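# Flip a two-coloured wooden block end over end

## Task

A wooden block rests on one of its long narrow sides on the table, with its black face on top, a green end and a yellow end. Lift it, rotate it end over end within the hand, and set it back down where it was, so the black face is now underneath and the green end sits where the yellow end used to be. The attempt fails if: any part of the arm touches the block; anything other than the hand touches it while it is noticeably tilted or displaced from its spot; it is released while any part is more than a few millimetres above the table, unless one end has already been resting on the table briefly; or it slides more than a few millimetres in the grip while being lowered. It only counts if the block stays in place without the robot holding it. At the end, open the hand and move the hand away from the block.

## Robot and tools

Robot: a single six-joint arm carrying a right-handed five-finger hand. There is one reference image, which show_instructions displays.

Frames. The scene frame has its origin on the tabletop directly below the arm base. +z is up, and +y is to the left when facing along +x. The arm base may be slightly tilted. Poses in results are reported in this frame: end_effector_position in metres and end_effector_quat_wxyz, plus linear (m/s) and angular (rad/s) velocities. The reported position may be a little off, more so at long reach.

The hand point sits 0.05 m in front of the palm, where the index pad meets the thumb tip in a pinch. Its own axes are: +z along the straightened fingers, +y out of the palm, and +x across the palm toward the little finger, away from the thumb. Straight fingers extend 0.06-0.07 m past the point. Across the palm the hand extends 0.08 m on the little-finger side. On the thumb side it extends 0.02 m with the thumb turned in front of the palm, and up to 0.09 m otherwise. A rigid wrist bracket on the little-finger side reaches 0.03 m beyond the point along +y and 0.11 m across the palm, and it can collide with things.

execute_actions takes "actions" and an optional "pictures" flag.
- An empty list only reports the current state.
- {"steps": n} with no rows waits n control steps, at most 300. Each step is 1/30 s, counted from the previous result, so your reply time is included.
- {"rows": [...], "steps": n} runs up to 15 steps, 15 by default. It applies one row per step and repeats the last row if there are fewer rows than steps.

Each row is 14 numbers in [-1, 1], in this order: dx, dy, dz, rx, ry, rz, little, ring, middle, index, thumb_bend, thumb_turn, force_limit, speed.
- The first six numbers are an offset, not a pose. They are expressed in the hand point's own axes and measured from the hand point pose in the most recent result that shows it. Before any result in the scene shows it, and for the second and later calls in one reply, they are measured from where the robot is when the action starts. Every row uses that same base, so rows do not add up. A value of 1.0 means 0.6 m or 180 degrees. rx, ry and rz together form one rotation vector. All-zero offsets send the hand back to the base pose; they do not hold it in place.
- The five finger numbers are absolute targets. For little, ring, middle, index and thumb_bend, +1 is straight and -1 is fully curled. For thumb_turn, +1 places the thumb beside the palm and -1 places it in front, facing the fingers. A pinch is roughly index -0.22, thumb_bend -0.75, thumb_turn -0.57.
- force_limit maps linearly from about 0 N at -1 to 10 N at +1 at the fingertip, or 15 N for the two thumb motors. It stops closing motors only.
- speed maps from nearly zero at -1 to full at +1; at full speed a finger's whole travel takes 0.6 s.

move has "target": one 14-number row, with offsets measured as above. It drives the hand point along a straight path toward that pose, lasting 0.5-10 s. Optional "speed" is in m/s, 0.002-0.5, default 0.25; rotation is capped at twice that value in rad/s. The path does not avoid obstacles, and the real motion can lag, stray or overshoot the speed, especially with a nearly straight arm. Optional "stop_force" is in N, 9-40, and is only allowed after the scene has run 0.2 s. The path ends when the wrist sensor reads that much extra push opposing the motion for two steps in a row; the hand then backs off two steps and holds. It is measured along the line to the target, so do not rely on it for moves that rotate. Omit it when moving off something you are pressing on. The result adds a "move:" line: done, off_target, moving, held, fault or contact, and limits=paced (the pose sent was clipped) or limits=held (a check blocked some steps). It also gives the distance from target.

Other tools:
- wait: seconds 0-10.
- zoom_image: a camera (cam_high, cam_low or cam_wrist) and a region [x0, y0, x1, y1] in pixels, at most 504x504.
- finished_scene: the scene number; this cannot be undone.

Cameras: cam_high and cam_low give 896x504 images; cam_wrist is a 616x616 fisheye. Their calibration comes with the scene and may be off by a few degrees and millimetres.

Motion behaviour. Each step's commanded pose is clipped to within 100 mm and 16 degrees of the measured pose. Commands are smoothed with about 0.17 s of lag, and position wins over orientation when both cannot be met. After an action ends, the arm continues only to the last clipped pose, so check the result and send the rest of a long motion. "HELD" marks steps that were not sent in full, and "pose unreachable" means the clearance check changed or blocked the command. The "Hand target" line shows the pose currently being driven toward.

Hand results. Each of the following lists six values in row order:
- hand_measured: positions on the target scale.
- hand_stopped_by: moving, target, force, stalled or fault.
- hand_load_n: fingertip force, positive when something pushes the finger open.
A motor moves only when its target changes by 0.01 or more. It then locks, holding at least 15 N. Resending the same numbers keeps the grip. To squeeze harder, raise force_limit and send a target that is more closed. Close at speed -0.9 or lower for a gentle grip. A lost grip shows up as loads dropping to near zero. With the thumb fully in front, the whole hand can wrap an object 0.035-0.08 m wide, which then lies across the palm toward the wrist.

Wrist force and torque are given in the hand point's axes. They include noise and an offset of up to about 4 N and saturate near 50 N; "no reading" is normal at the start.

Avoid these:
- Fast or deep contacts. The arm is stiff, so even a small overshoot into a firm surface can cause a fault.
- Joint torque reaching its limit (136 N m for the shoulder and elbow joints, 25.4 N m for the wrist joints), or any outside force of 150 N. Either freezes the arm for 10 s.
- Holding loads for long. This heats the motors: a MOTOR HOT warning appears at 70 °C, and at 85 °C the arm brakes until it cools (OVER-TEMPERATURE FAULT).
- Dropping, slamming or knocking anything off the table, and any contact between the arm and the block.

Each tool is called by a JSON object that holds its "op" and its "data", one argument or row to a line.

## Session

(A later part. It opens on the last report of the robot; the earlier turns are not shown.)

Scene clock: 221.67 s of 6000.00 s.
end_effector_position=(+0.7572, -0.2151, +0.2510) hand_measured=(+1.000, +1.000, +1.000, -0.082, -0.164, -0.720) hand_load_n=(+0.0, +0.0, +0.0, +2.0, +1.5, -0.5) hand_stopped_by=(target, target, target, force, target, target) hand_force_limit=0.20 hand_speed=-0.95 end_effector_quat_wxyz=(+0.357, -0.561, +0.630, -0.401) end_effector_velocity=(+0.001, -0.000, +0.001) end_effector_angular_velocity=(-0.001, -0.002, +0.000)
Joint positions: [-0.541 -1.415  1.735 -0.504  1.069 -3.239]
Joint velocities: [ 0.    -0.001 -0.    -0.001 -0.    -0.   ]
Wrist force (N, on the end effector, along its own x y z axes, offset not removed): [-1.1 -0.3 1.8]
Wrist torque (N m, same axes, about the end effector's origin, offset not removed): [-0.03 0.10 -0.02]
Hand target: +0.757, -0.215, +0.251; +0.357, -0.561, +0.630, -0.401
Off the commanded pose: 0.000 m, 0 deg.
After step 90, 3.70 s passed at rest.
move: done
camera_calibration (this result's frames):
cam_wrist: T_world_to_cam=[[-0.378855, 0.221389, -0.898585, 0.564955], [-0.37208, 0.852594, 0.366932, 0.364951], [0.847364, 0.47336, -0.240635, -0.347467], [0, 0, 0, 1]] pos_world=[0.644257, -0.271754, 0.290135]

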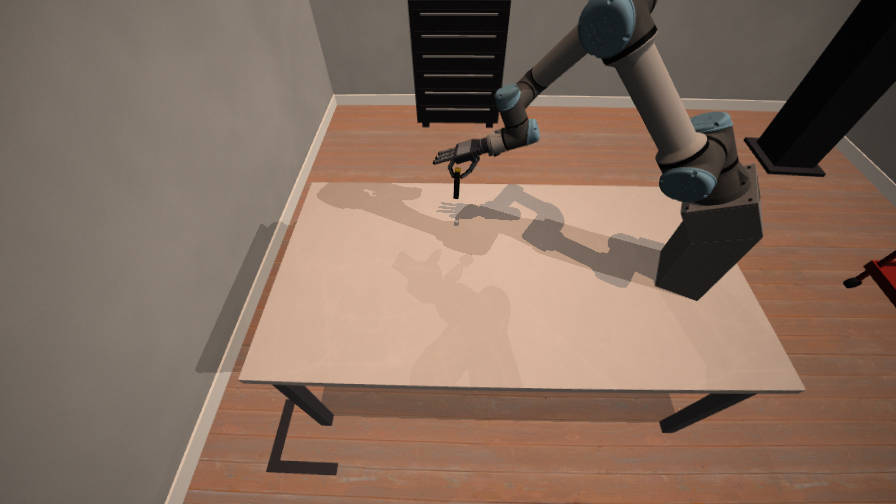

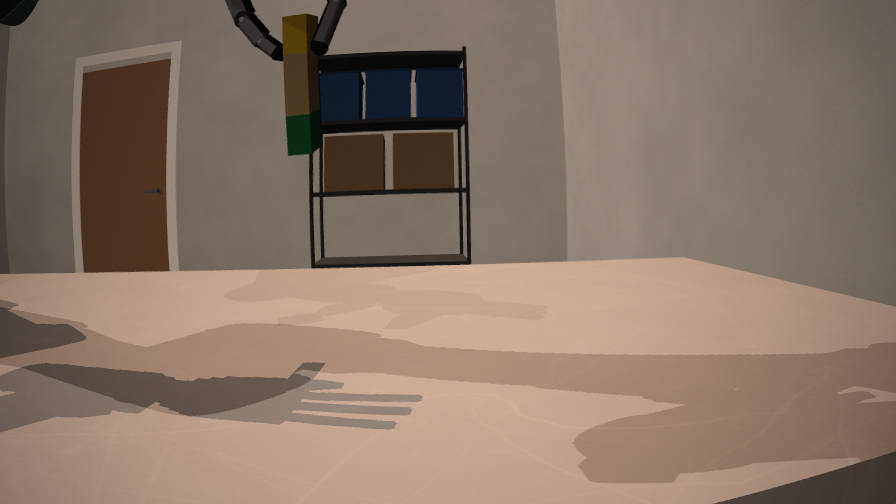

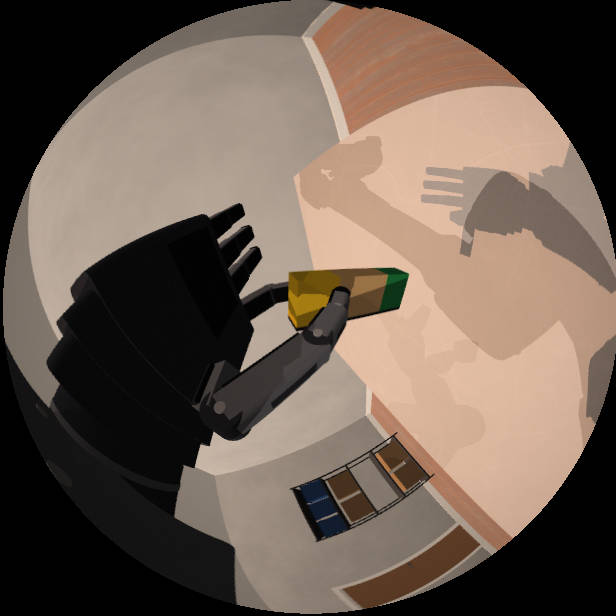

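{"op": "move", "data": {
  "target": [0, 0, 0, 0, -0.2113, 0.4532, 1, 1, 1, -0.3, -0.167, -0.72, 0.2, -0.95],
  "speed": 0.13
}}

Scene clock: 238.27 s of 6000.00 s.
end_effector_position=(+0.7569, -0.2151, +0.2509) hand_measured=(+1.000, +1.000, +1.000, -0.082, -0.164, -0.720) hand_load_n=(+0.0, +0.0, +0.0, +2.0, +1.5, -0.5) hand_stopped_by=(target, target, target, force, target, target) hand_force_limit=0.20 hand_speed=-0.95 end_effector_quat_wxyz=(+0.697, -0.113, +0.699, +0.112) end_effector_velocity=(+0.000, -0.002, +0.001) end_effector_angular_velocity=(+0.009, -0.006, +0.000)
Joint positions: [-0.685 -1.029  1.682 -1.589  0.554 -1.172]
Joint velocities: [-0.     0.005 -0.002 -0.018  0.003  0.019]
Wrist force (N, on the end effector, along its own x y z axes, offset not removed): [-0.4 0.6 3.0]
Wrist torque (N m, same axes, about the end effector's origin, offset not removed): [0.01 0.06 0.06]
Hand target: +0.757, -0.215, +0.251; +0.697, -0.113, +0.699, +0.112
Off the commanded pose: 0.000 m, 0 deg.
After step 90, 7.13 s passed at rest.
move: done
camera_calibration (this result's frames):
cam_wrist: T_world_to_cam=[[-0.294501, 0.939511, 0.174896, 0.386099], [-0.506089, -0.308569, 0.805394, 0.106622], [0.810643, 0.148676, 0.56635, -0.591736], [0, 0, 0, 1]] pos_world=[0.647354, -0.241867, 0.18173]

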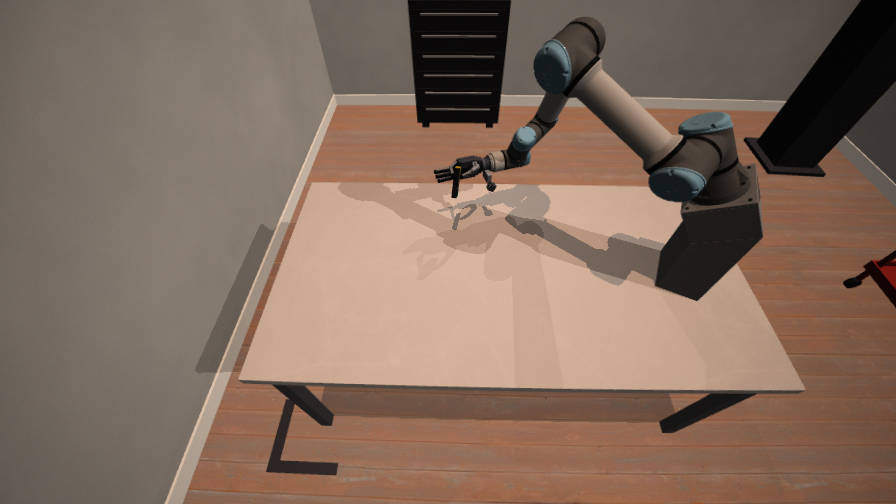

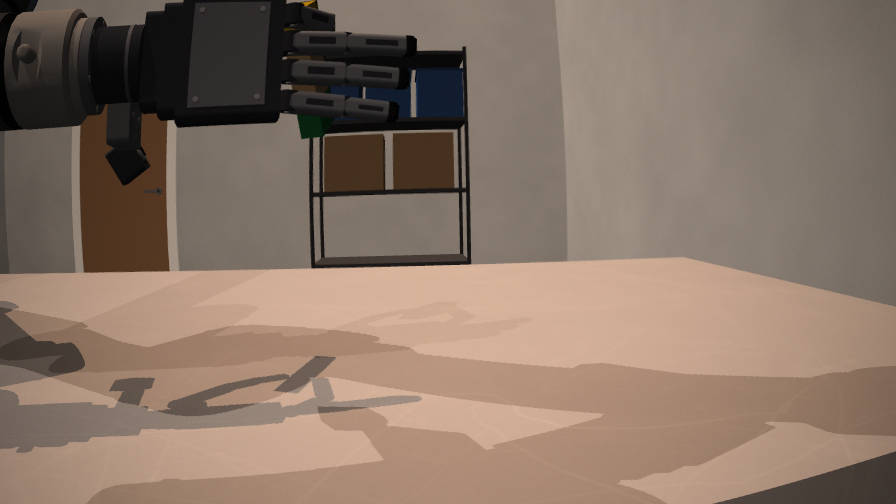

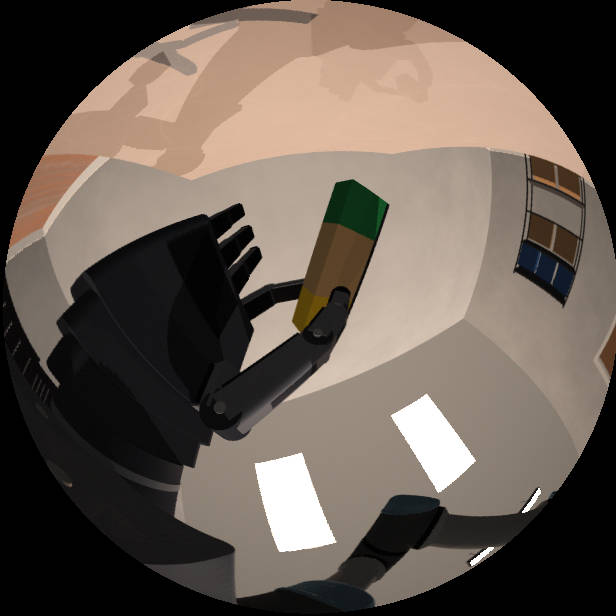

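{"op": "zoom_image", "data": {
  "camera": "cam_wrist",
  "region": [260, 160, 420, 360]
}}

Region (260, 160, 420, 360) of cam_wrist's 616x616 image, scaled by 2.520, with more detail than that image has; it fills the left 403 columns of this view, and the rest is white.

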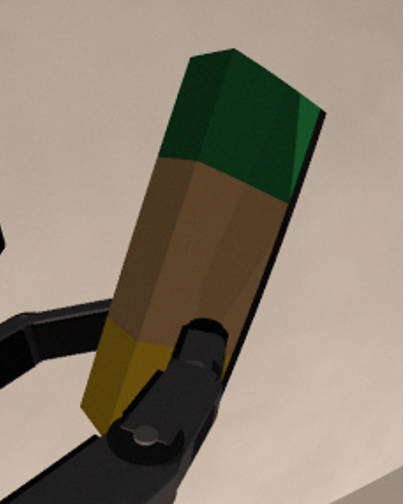

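{"op": "move", "data": {
  "target": [0, 0, 0, 0, -0.0517, 0.1108, 1, 1, 1, -0.3, -0.167, -0.72, 0.2, -0.95],
  "speed": 0.13
}}

{"op": "move", "data": {
  "target": [0, 0, 0, 0, 0, 0, 1, 1, 1, -0.3, -0.235, -0.72, 0.2, -0.9],
  "speed": 0.01
}}

Scene clock: 284.43 s of 6000.00 s.
end_effector_position=(+0.7570, -0.2152, +0.2508) hand_measured=(+1.000, +1.000, +1.000, -0.082, -0.164, -0.720) hand_load_n=(+0.0, +0.0, +0.0, +2.0, +1.5, -0.5) hand_stopped_by=(target, target, target, force, target, target) hand_force_limit=0.20 hand_speed=-0.95 end_effector_quat_wxyz=(+0.721, +0.018, +0.650, +0.239) end_effector_velocity=(+0.000, +0.001, +0.000) end_effector_angular_velocity=(+0.013, -0.004, +0.002)
Joint positions: [-0.637 -0.899  1.665 -1.87   0.674 -0.71 ]
Joint velocities: [ 0.003  0.005 -0.001 -0.011  0.005  0.016]
Wrist force (N, on the end effector, along its own x y z axes, offset not removed): [-0.8 -0.8 1.6]
Wrist torque (N m, same axes, about the end effector's origin, offset not removed): [-0.06 0.15 0.01]
Hand target: +0.757, -0.215, +0.251; +0.721, +0.018, +0.650, +0.240
Off the commanded pose: 0.000 m, 0 deg.
After step 90, 41.30 s passed at rest.
move: done
camera_calibration (this result's frames):
cam_wrist: T_world_to_cam=[[-0.308761, 0.810452, 0.497829, 0.288178], [-0.538165, -0.580423, 0.611136, 0.121184], [0.784248, -0.0792195, 0.615369, -0.633141], [0, 0, 0, 1]] pos_world=[0.650735, -0.213374, 0.172092]

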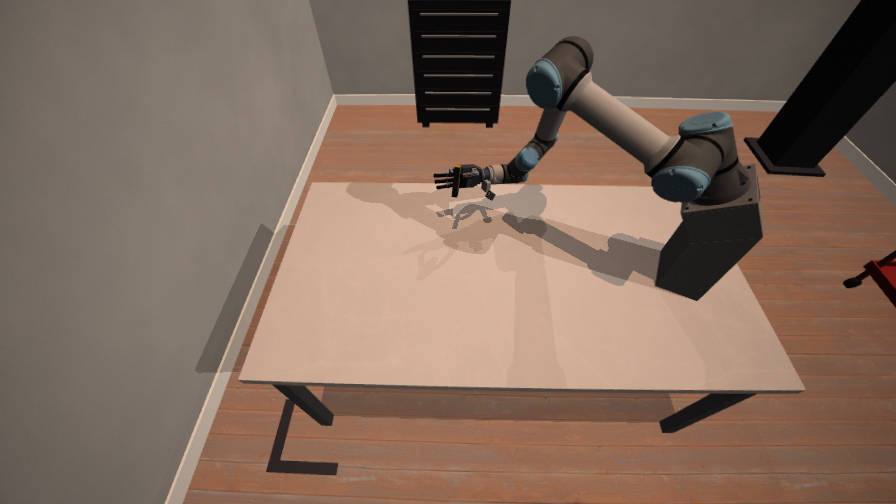

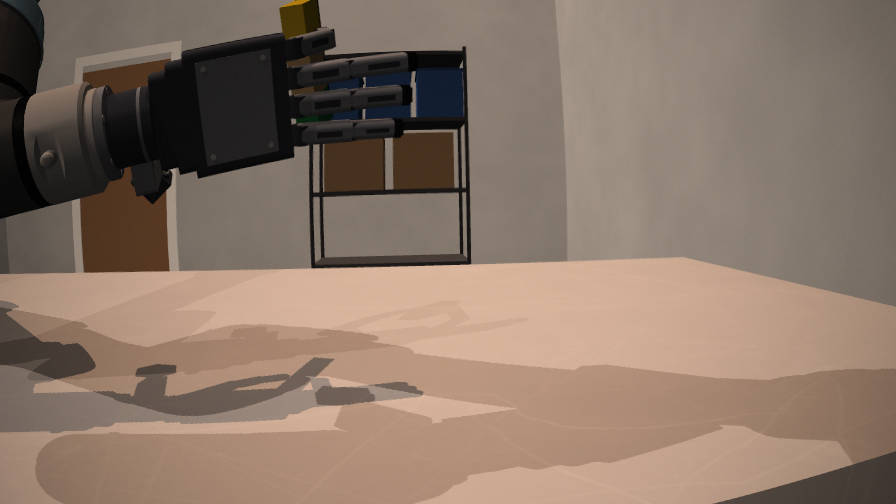

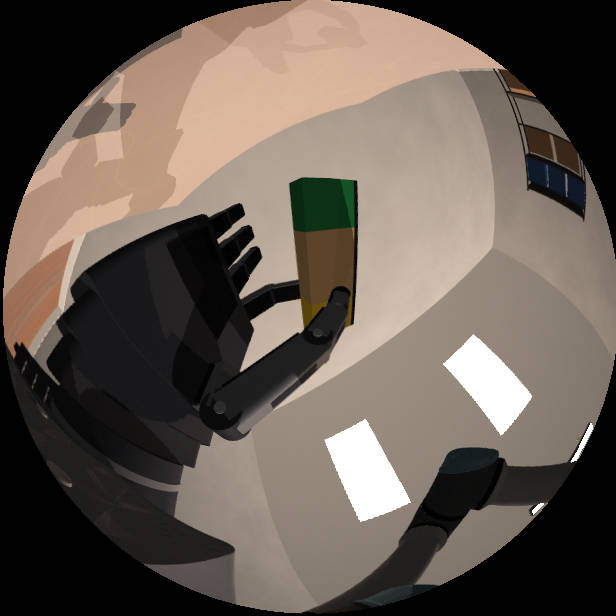

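Scene clock: 285.30 s of 6000.00 s.
end_effector_position=(+0.7570, -0.2151, +0.2509) hand_measured=(+1.000, +1.000, +1.000, -0.080, -0.228, -0.720) hand_load_n=(+0.0, +0.0, +0.0, +7.5, +6.0, +0.0) hand_stopped_by=(target, target, target, force, stalled, target) hand_force_limit=0.20 hand_speed=-0.90 end_effector_quat_wxyz=(+0.721, +0.018, +0.650, +0.239) end_effector_velocity=(+0.000, -0.000, +0.001) end_effector_angular_velocity=(-0.002, -0.002, -0.001)
Joint positions: [-0.637 -0.899  1.665 -1.87   0.674 -0.71 ]
Joint velocities: [-0.    -0.001  0.    -0.     0.001 -0.002]
Wrist force (N, on the end effector, along its own x y z axes, offset not removed): [-0.3 -0.9 2.2]
Wrist torque (N m, same axes, about the end effector's origin, offset not removed): [-0.14 0.03 0.03]
Hand target: +0.757, -0.215, +0.251; +0.721, +0.018, +0.650, +0.239
Off the commanded pose: 0.000 m, 0 deg.
move: done
camera_calibration (this result's frames):
cam_wrist: T_world_to_cam=[[-0.308834, 0.810439, 0.497805, 0.288217], [-0.538169, -0.580449, 0.611109, 0.12121], [0.784217, -0.0791719, 0.615415, -0.633149], [0, 0, 0, 1]] pos_world=[0.650768, -0.213354, 0.172101]

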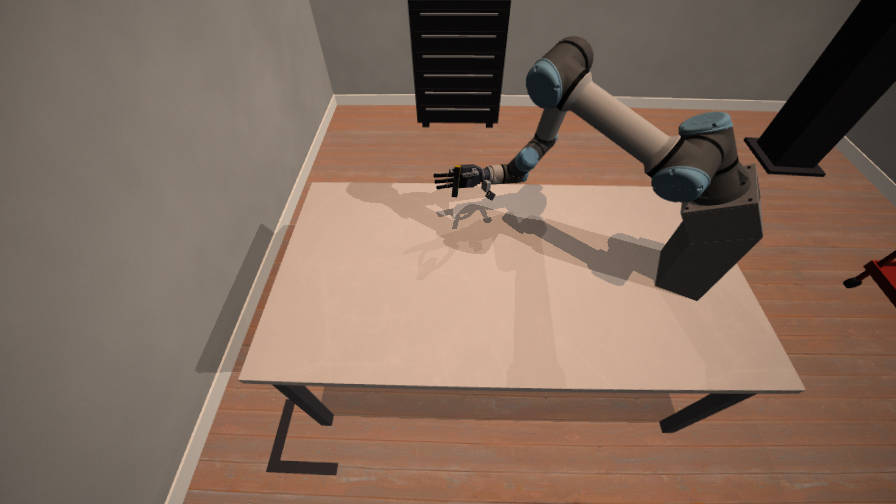

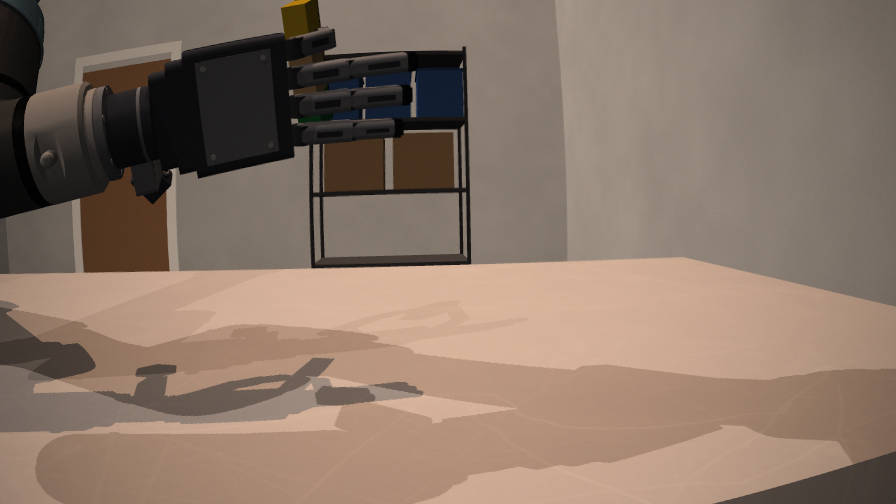

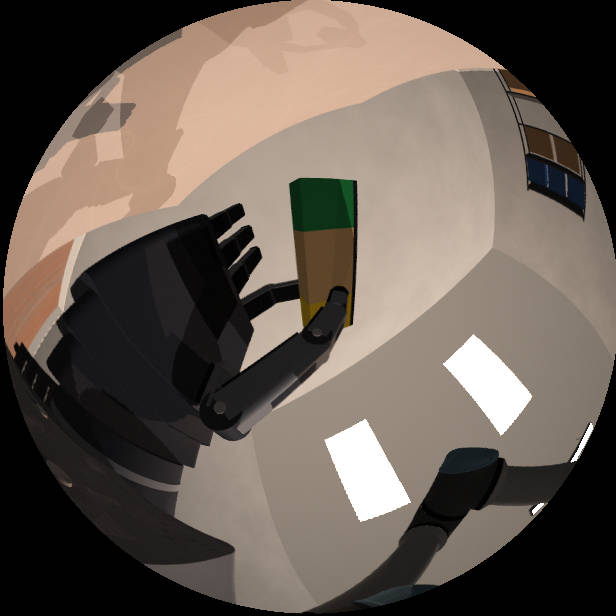

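{"op": "zoom_image", "data": {
  "camera": "cam_wrist",
  "region": [270, 165, 390, 345]
}}

Region (270, 165, 390, 345) of cam_wrist's 616x616 image, scaled by 2.800, with more detail than that image has.

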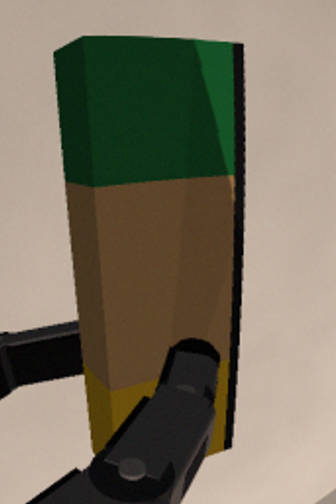

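{"op": "move", "data": {
  "target": [0.3291, -0.033, -0.0117, 0, 0.2792, -0.5987, 1, 1, 1, -0.3, -0.235, -0.72, 0.2, -0.9],
  "speed": 0.2
}}

Scene clock: 352.03 s of 6000.00 s.
end_effector_position=(+0.7651, -0.1619, +0.0600) hand_measured=(+1.000, +1.000, +1.000, -0.080, -0.224, -0.720) hand_load_n=(+0.0, +0.0, +0.0, +7.0, +6.0, +0.0) hand_stopped_by=(target, target, target, force, stalled, target) hand_force_limit=0.20 hand_speed=-0.90 end_effector_quat_wxyz=(-0.318, +0.584, -0.607, +0.435) end_effector_velocity=(-0.001, -0.000, -0.002) end_effector_angular_velocity=(-0.014, +0.003, -0.003)
Joint positions: [-0.378 -1.013  1.638 -0.805  1.279 -3.377]
Joint velocities: [ 0.004  0.004  0.001 -0.005  0.013 -0.013]
Wrist force (N, on the end effector, along its own x y z axes, offset not removed): [-0.4 0.1 1.7]
Wrist torque (N m, same axes, about the end effector's origin, offset not removed): [0.04 0.01 0.05]
Hand target: +0.765, -0.162, +0.060; -0.317, +0.584, -0.607, +0.435
Off the commanded pose: 0.000 m, 0 deg.
After step 90, 58.07 s passed at rest.
move: done
camera_calibration (this result's frames):
cam_wrist: T_world_to_cam=[[-0.392204, 0.112233, -0.913006, 0.377989], [-0.367275, 0.89088, 0.267286, 0.401207], [0.843377, 0.440155, -0.308187, -0.423592], [0, 0, 0, 1]] pos_world=[0.65285, -0.213404, 0.107324]

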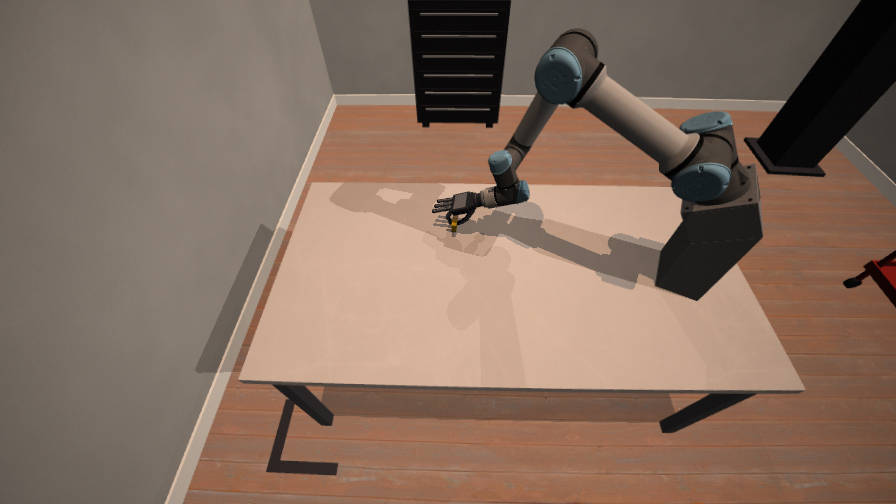

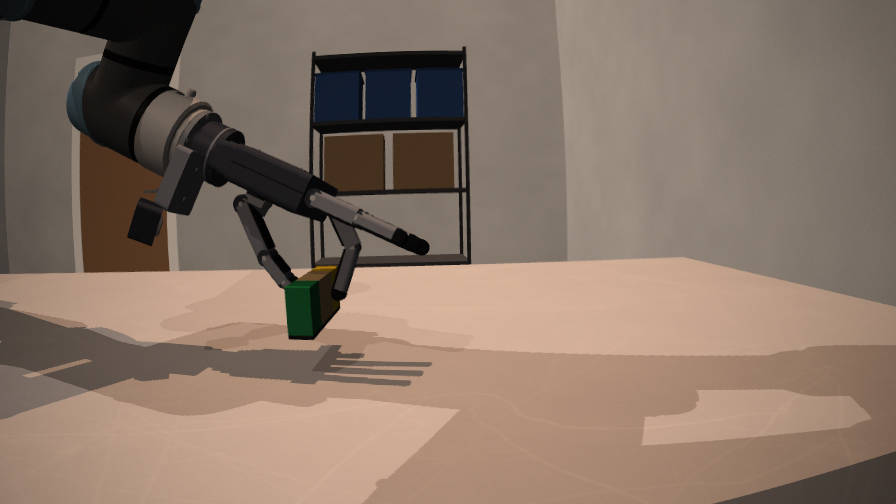

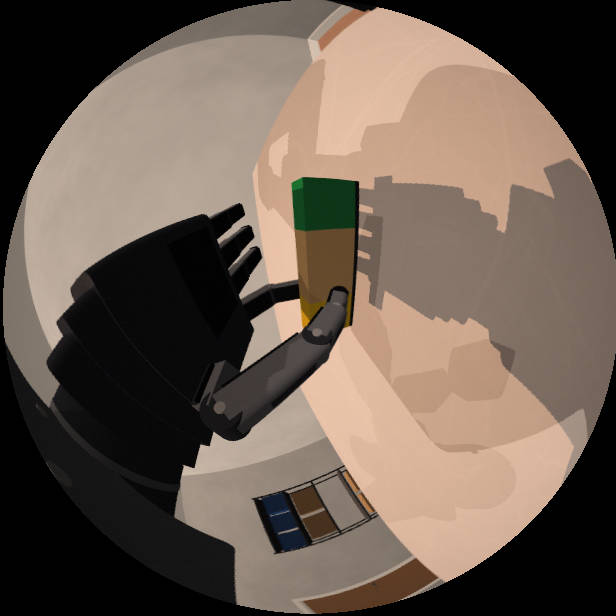

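{"op": "zoom_image", "data": {
  "camera": "cam_wrist",
  "region": [270, 165, 390, 345]
}}

{"op": "zoom_image", "data": {
  "camera": "cam_low",
  "region": [240, 240, 400, 400]
}}

Region (270, 165, 390, 345) of cam_wrist's 616x616 image, scaled by 2.800, with more detail than that image has.

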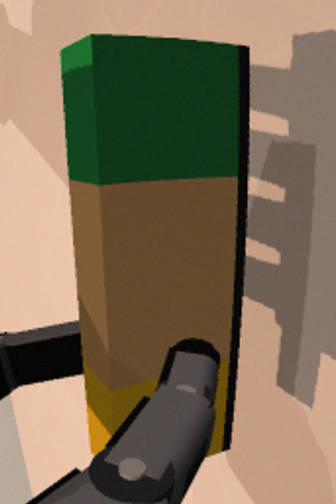

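Region (240, 240, 400, 400) of cam_low's 896x504 image, scaled by 3.150, with more detail than that image has.

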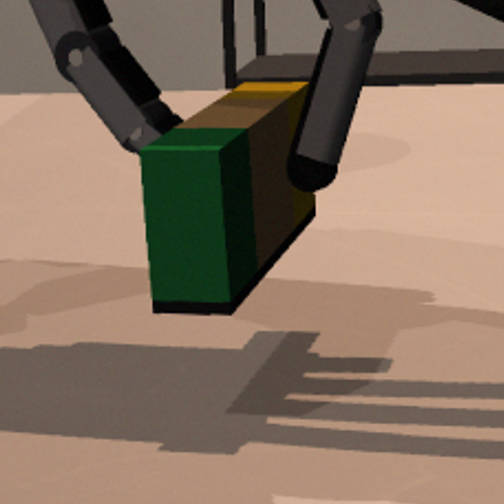

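{"op": "move", "data": {
  "target": [-0.0067, 0.0413, 0.0167, -0.0008, 0.00835, -0.00224, 1, 1, 1, -0.3, -0.235, -0.72, 0.2, -0.9],
  "speed": 0.03
}}

{"op": "zoom_image", "data": {
  "camera": "cam_low",
  "region": [240, 280, 400, 400]
}}

Scene clock: 385.87 s of 6000.00 s.
end_effector_position=(+0.7638, -0.1611, +0.0333) hand_measured=(+1.000, +1.000, +1.000, -0.080, -0.224, -0.720) hand_load_n=(+0.0, +0.0, +0.0, +7.0, +6.0, +0.0) hand_stopped_by=(target, target, target, force, stalled, target) hand_force_limit=0.20 hand_speed=-0.90 end_effector_quat_wxyz=(-0.308, +0.581, -0.610, +0.442) end_effector_velocity=(+0.000, +0.001, -0.002) end_effector_angular_velocity=(+0.001, -0.000, -0.001)
Joint positions: [-0.365 -0.954  1.611 -0.84   1.318 -3.385]
Joint velocities: [ 0.002  0.005 -0.003 -0.003  0.002  0.001]
Wrist force (N, on the end effector, along its own x y z axes, offset not removed): [-0.8 0.2 2.5]
Wrist torque (N m, same axes, about the end effector's origin, offset not removed): [-0.08 0.09 0.00]
Hand target: +0.764, -0.161, +0.033; -0.308, +0.581, -0.610, +0.442
Off the commanded pose: 0.000 m, 0 deg.
After step 90, 29.60 s passed at rest.
move: done
camera_calibration (this result's frames):
cam_wrist: T_world_to_cam=[[-0.391734, 0.104621, -0.914111, 0.351437], [-0.348172, 0.902776, 0.252529, 0.39493], [0.851658, 0.417192, -0.317222, -0.440813], [0, 0, 0, 1]] pos_world=[0.650595, -0.209398, 0.0816857]

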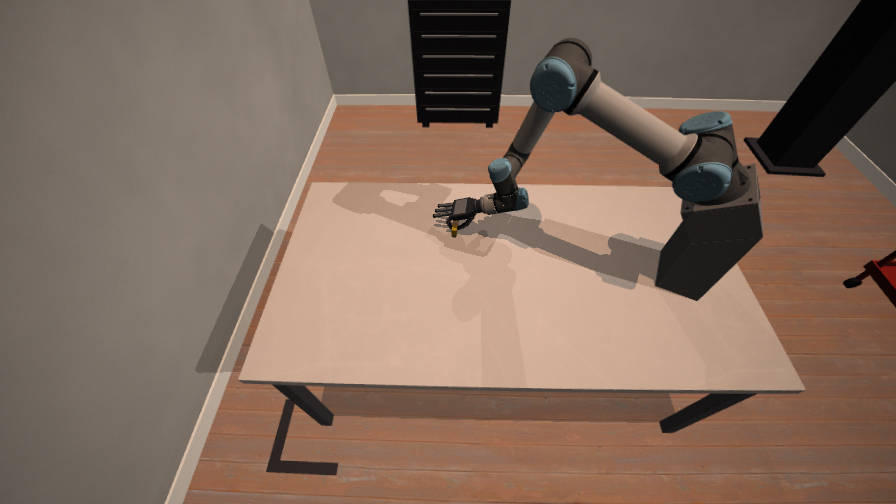

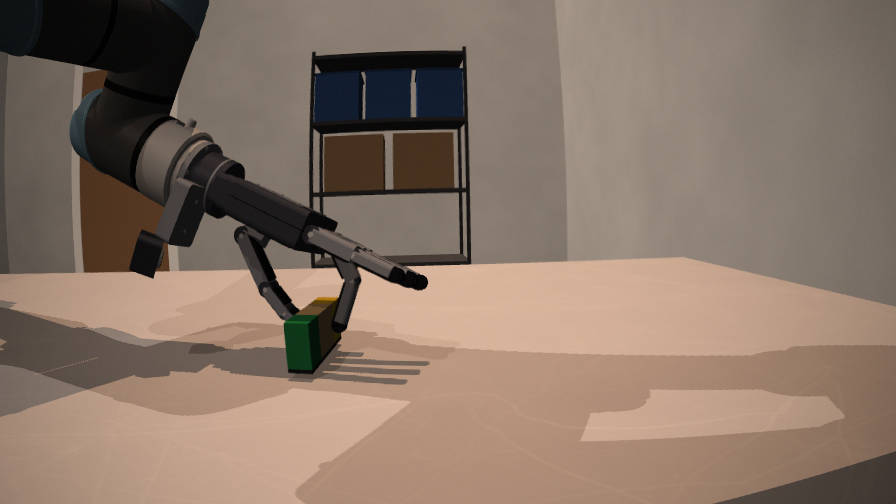

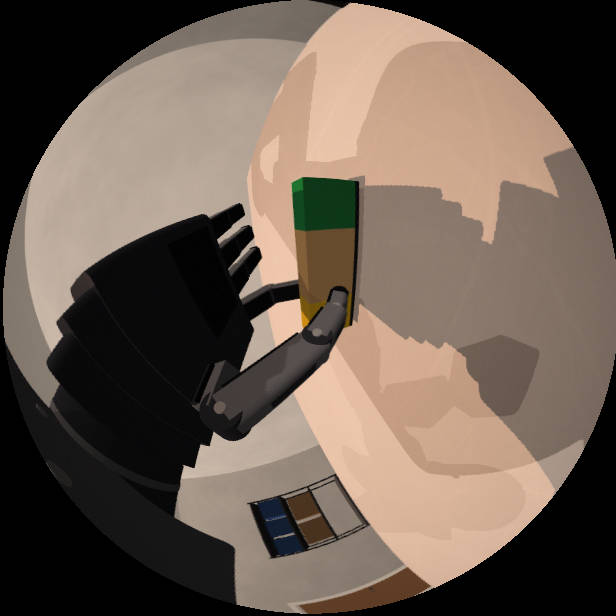

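Region (240, 280, 400, 400) of cam_low's 896x504 image, scaled by 3.150, with more detail than that image has; it fills the top 378 rows of this view, and the rest is white.

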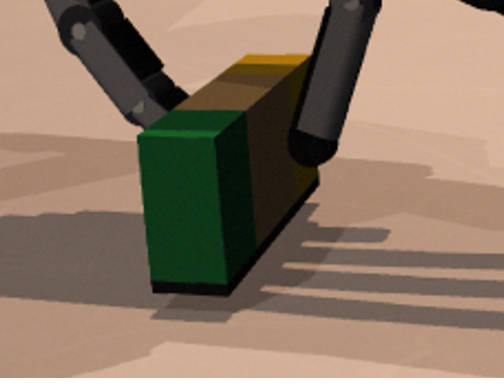

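{"op": "move", "data": {
  "target": [-0.0014, 0.0091, 0.0043, 0, 0, 0, 1, 1, 1, -0.3, -0.235, -0.72, 0.2, -0.9],
  "speed": 0.006
}}

{"op": "zoom_image", "data": {
  "camera": "cam_low",
  "region": [240, 280, 400, 400]
}}

Scene clock: 398.57 s of 6000.00 s.
end_effector_position=(+0.7639, -0.1611, +0.0274) hand_measured=(+1.000, +1.000, +1.000, -0.080, -0.224, -0.720) hand_load_n=(+0.0, +0.0, +0.0, +6.0, +4.0, -0.5) hand_stopped_by=(target, target, target, force, stalled, target) hand_force_limit=0.20 hand_speed=-0.90 end_effector_quat_wxyz=(-0.308, +0.581, -0.610, +0.442) end_effector_velocity=(+0.000, +0.001, -0.002) end_effector_angular_velocity=(+0.002, +0.000, +0.001)
Joint positions: [-0.365 -0.941  1.602 -0.845  1.318 -3.385]
Joint velocities: [ 0.001  0.003 -0.002 -0.001 -0.001  0.001]
Wrist force (N, on the end effector, along its own x y z axes, offset not removed): [1.0 -13.5 -12.0]
Wrist torque (N m, same axes, about the end effector's origin, offset not removed): [-0.02 0.15 -0.01]
Hand target: +0.764, -0.161, +0.027; -0.308, +0.581, -0.610, +0.442
Off the commanded pose: 0.000 m, 0 deg.
After step 90, 8.50 s passed at rest.
move: done
camera_calibration (this result's frames):
cam_wrist: T_world_to_cam=[[-0.391653, 0.104564, -0.914152, 0.345988], [-0.348217, 0.902781, 0.252451, 0.396504], [0.851676, 0.417197, -0.317166, -0.442748], [0, 0, 0, 1]] pos_world=[0.650655, -0.209422, 0.075763]

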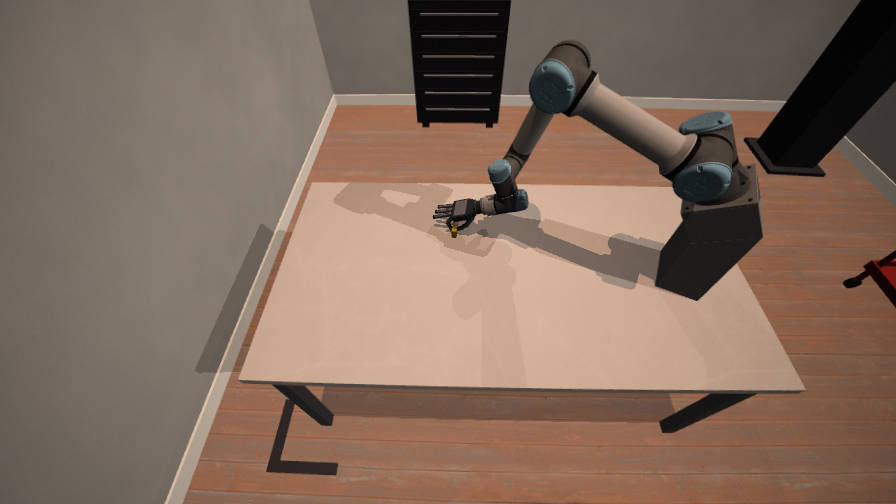

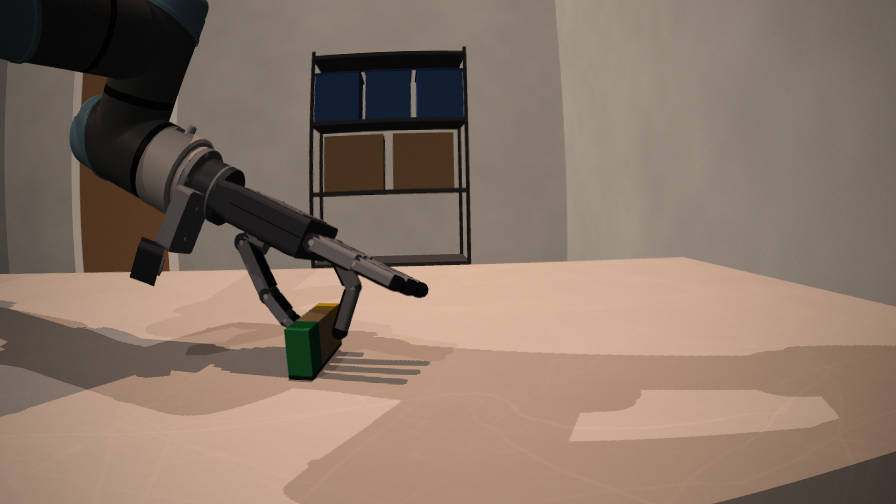

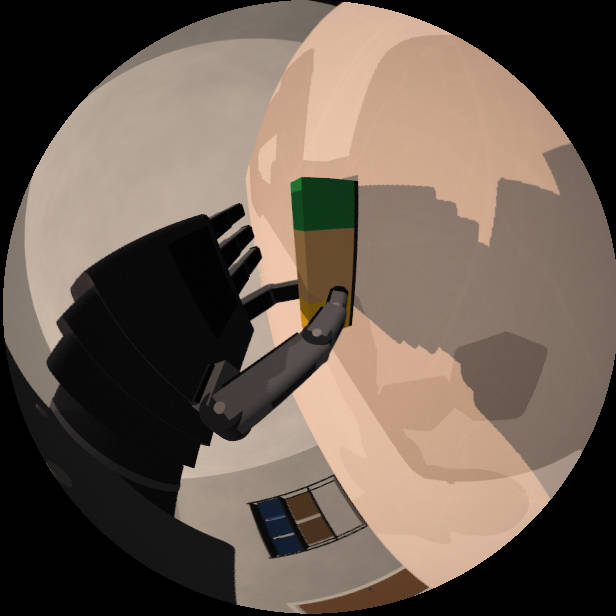

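Region (240, 280, 400, 400) of cam_low's 896x504 image, scaled by 3.150, with more detail than that image has; it fills the top 378 rows of this view, and the rest is white.

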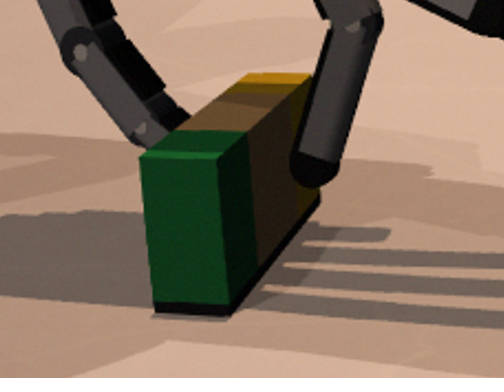

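{"op": "move", "data": {
  "target": [0, -0.001, -0.0005, 0, 0, 0, 1, 1, 1, 0.12, -0.08, -0.72, 0.2, -0.7],
  "speed": 0.005
}}

{"op": "move", "data": {
  "target": [0.0274, -0.1796, -0.0838, 0, 0, 0, 1, 1, 1, 0.12, -0.08, -0.72, 0.2, -0.7],
  "speed": 0.1
}}

{"op": "zoom_image", "data": {
  "camera": "cam_low",
  "region": [240, 280, 400, 400]
}}

Scene clock: 406.70 s of 6000.00 s.
end_effector_position=(+0.7639, -0.1611, +0.0280) hand_measured=(+1.000, +1.000, +1.000, +0.120, -0.080, -0.720) hand_load_n=(+0.0, +0.0, +0.0, +0.0, +0.0, +0.0) hand_stopped_by=(target, target, target, target, target, target) hand_force_limit=0.20 hand_speed=-0.70 end_effector_quat_wxyz=(-0.308, +0.581, -0.610, +0.442) end_effector_velocity=(+0.000, -0.001, +0.000) end_effector_angular_velocity=(+0.000, -0.000, -0.001)
Joint positions: [-0.365 -0.942  1.603 -0.844  1.318 -3.385]
Joint velocities: [-0.001 -0.    -0.    -0.    -0.     0.001]
Wrist force (N, on the end effector, along its own x y z axes, offset not removed): [-0.9 0.0 2.6]
Wrist torque (N m, same axes, about the end effector's origin, offset not removed): [0.04 0.06 0.03]
Hand target: +0.764, -0.161, +0.028; -0.308, +0.581, -0.610, +0.442
Off the commanded pose: 0.000 m, 0 deg.
After step 90, 4.40 s passed at rest.
move: done
camera_calibration (this result's frames):
cam_wrist: T_world_to_cam=[[-0.391662, 0.104572, -0.914147, 0.346557], [-0.348147, 0.902812, 0.252437, 0.396264], [0.851701, 0.417127, -0.317191, -0.442572], [0, 0, 0, 1]] pos_world=[0.65063, -0.209384, 0.0763922]

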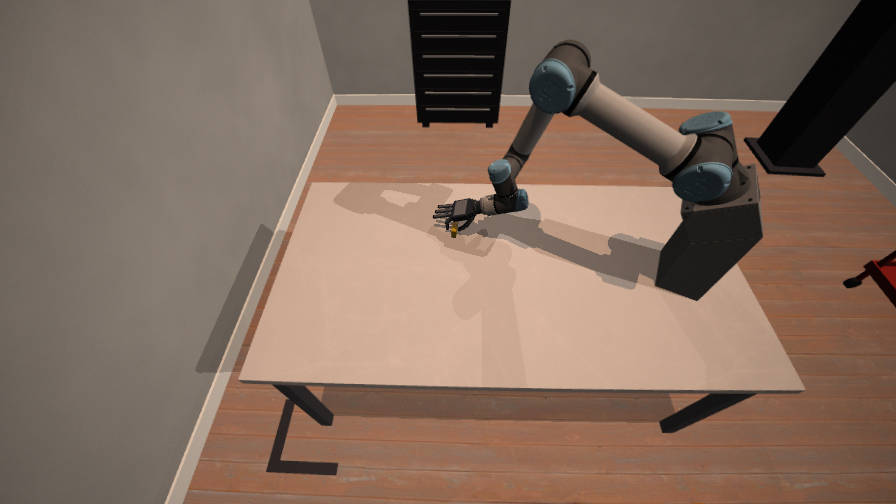

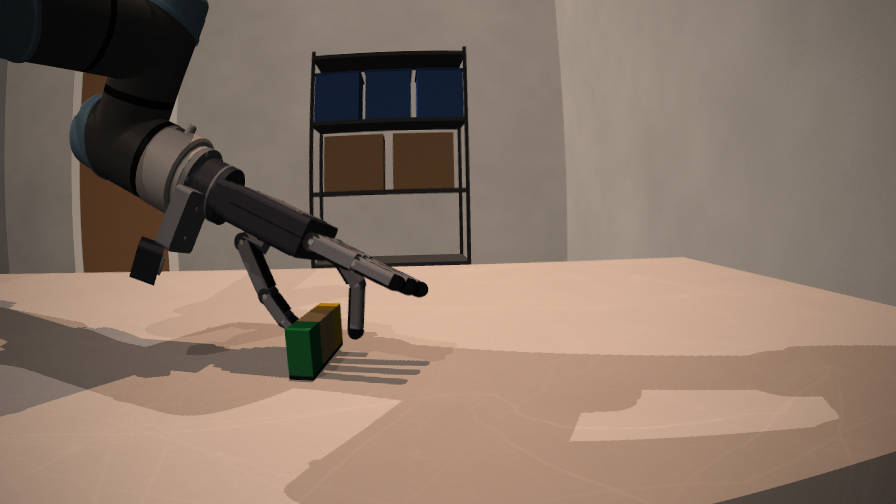

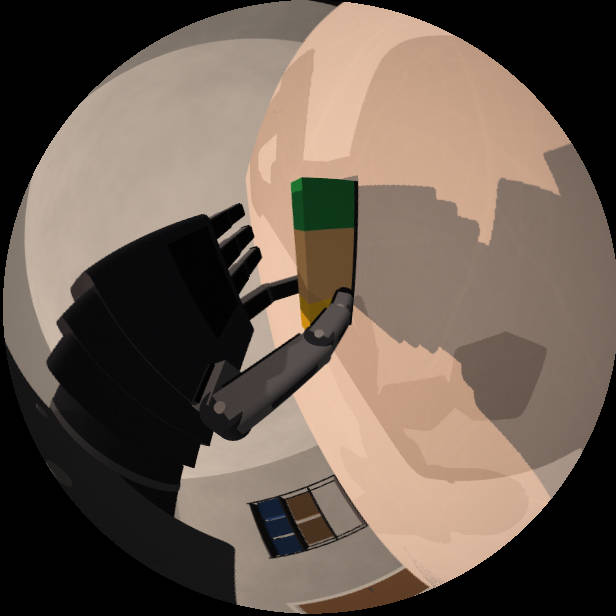

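Scene clock: 408.40 s of 6000.00 s.
end_effector_position=(+0.7640, -0.1606, +0.1477) hand_measured=(+1.000, +1.000, +1.000, +0.120, -0.080, -0.720) hand_load_n=(+0.0, +0.0, +0.0, +0.0, +0.0, +0.0) hand_stopped_by=(target, target, target, target, target, target) hand_force_limit=0.20 hand_speed=-0.70 end_effector_quat_wxyz=(-0.308, +0.581, -0.610, +0.442) end_effector_velocity=(-0.000, -0.000, +0.002) end_effector_angular_velocity=(-0.001, +0.000, -0.000)
Joint positions: [-0.37  -1.21   1.738 -0.711  1.313 -3.384]
Joint velocities: [-0.    -0.004  0.001  0.003 -0.    -0.001]
Wrist force (N, on the end effector, along its own x y z axes, offset not removed): [-0.3 -0.6 1.6]
Wrist torque (N m, same axes, about the end effector's origin, offset not removed): [-0.04 -0.05 0.17]
Hand target: +0.764, -0.161, +0.148; -0.308, +0.581, -0.610, +0.442
Off the commanded pose: 0.000 m, 0 deg.
move: done
camera_calibration (this result's frames):
cam_wrist: T_world_to_cam=[[-0.391665, 0.104574, -0.914146, 0.45604], [-0.348144, 0.902812, 0.252439, 0.365681], [0.851701, 0.417126, -0.317193, -0.404891], [0, 0, 0, 1]] pos_world=[0.650771, -0.20894, 0.196146]

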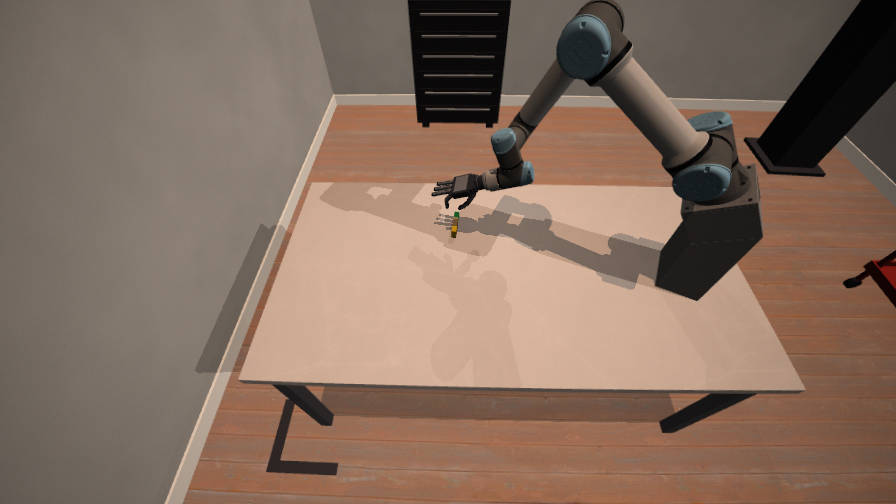

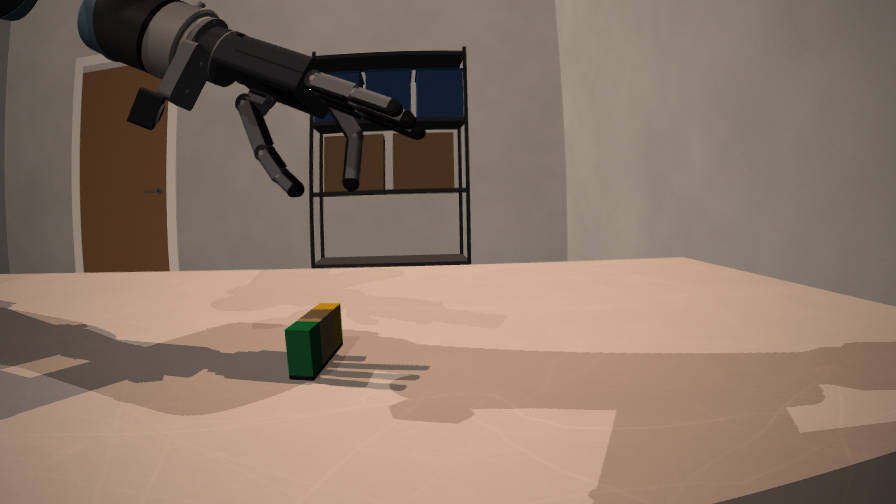

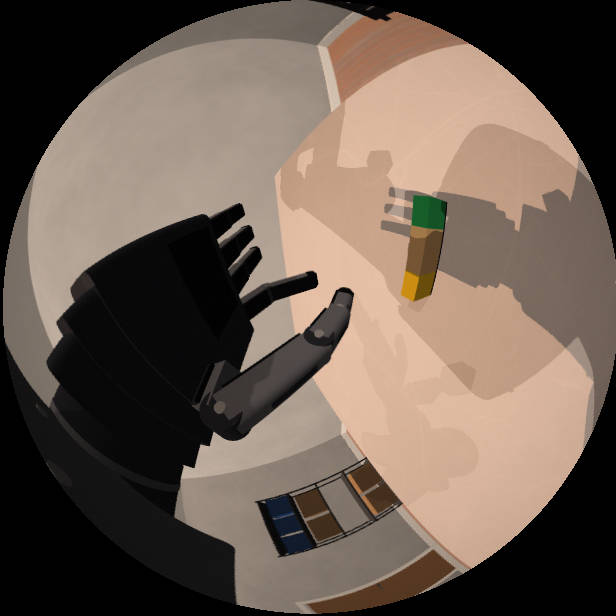

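Region (240, 280, 400, 400) of cam_low's 896x504 image, scaled by 3.150, with more detail than that image has; it fills the top 378 rows of this view, and the rest is white.

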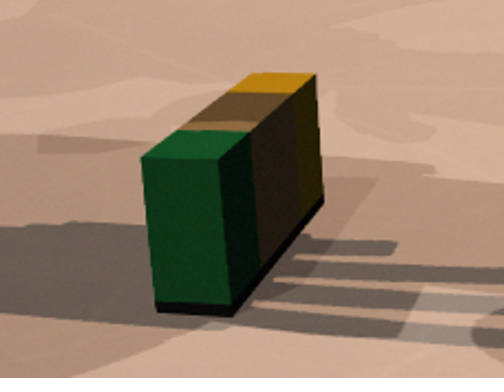

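{"op": "finished_scene", "data": {
  "scene": 2
}}

The scene is finished: the task was done.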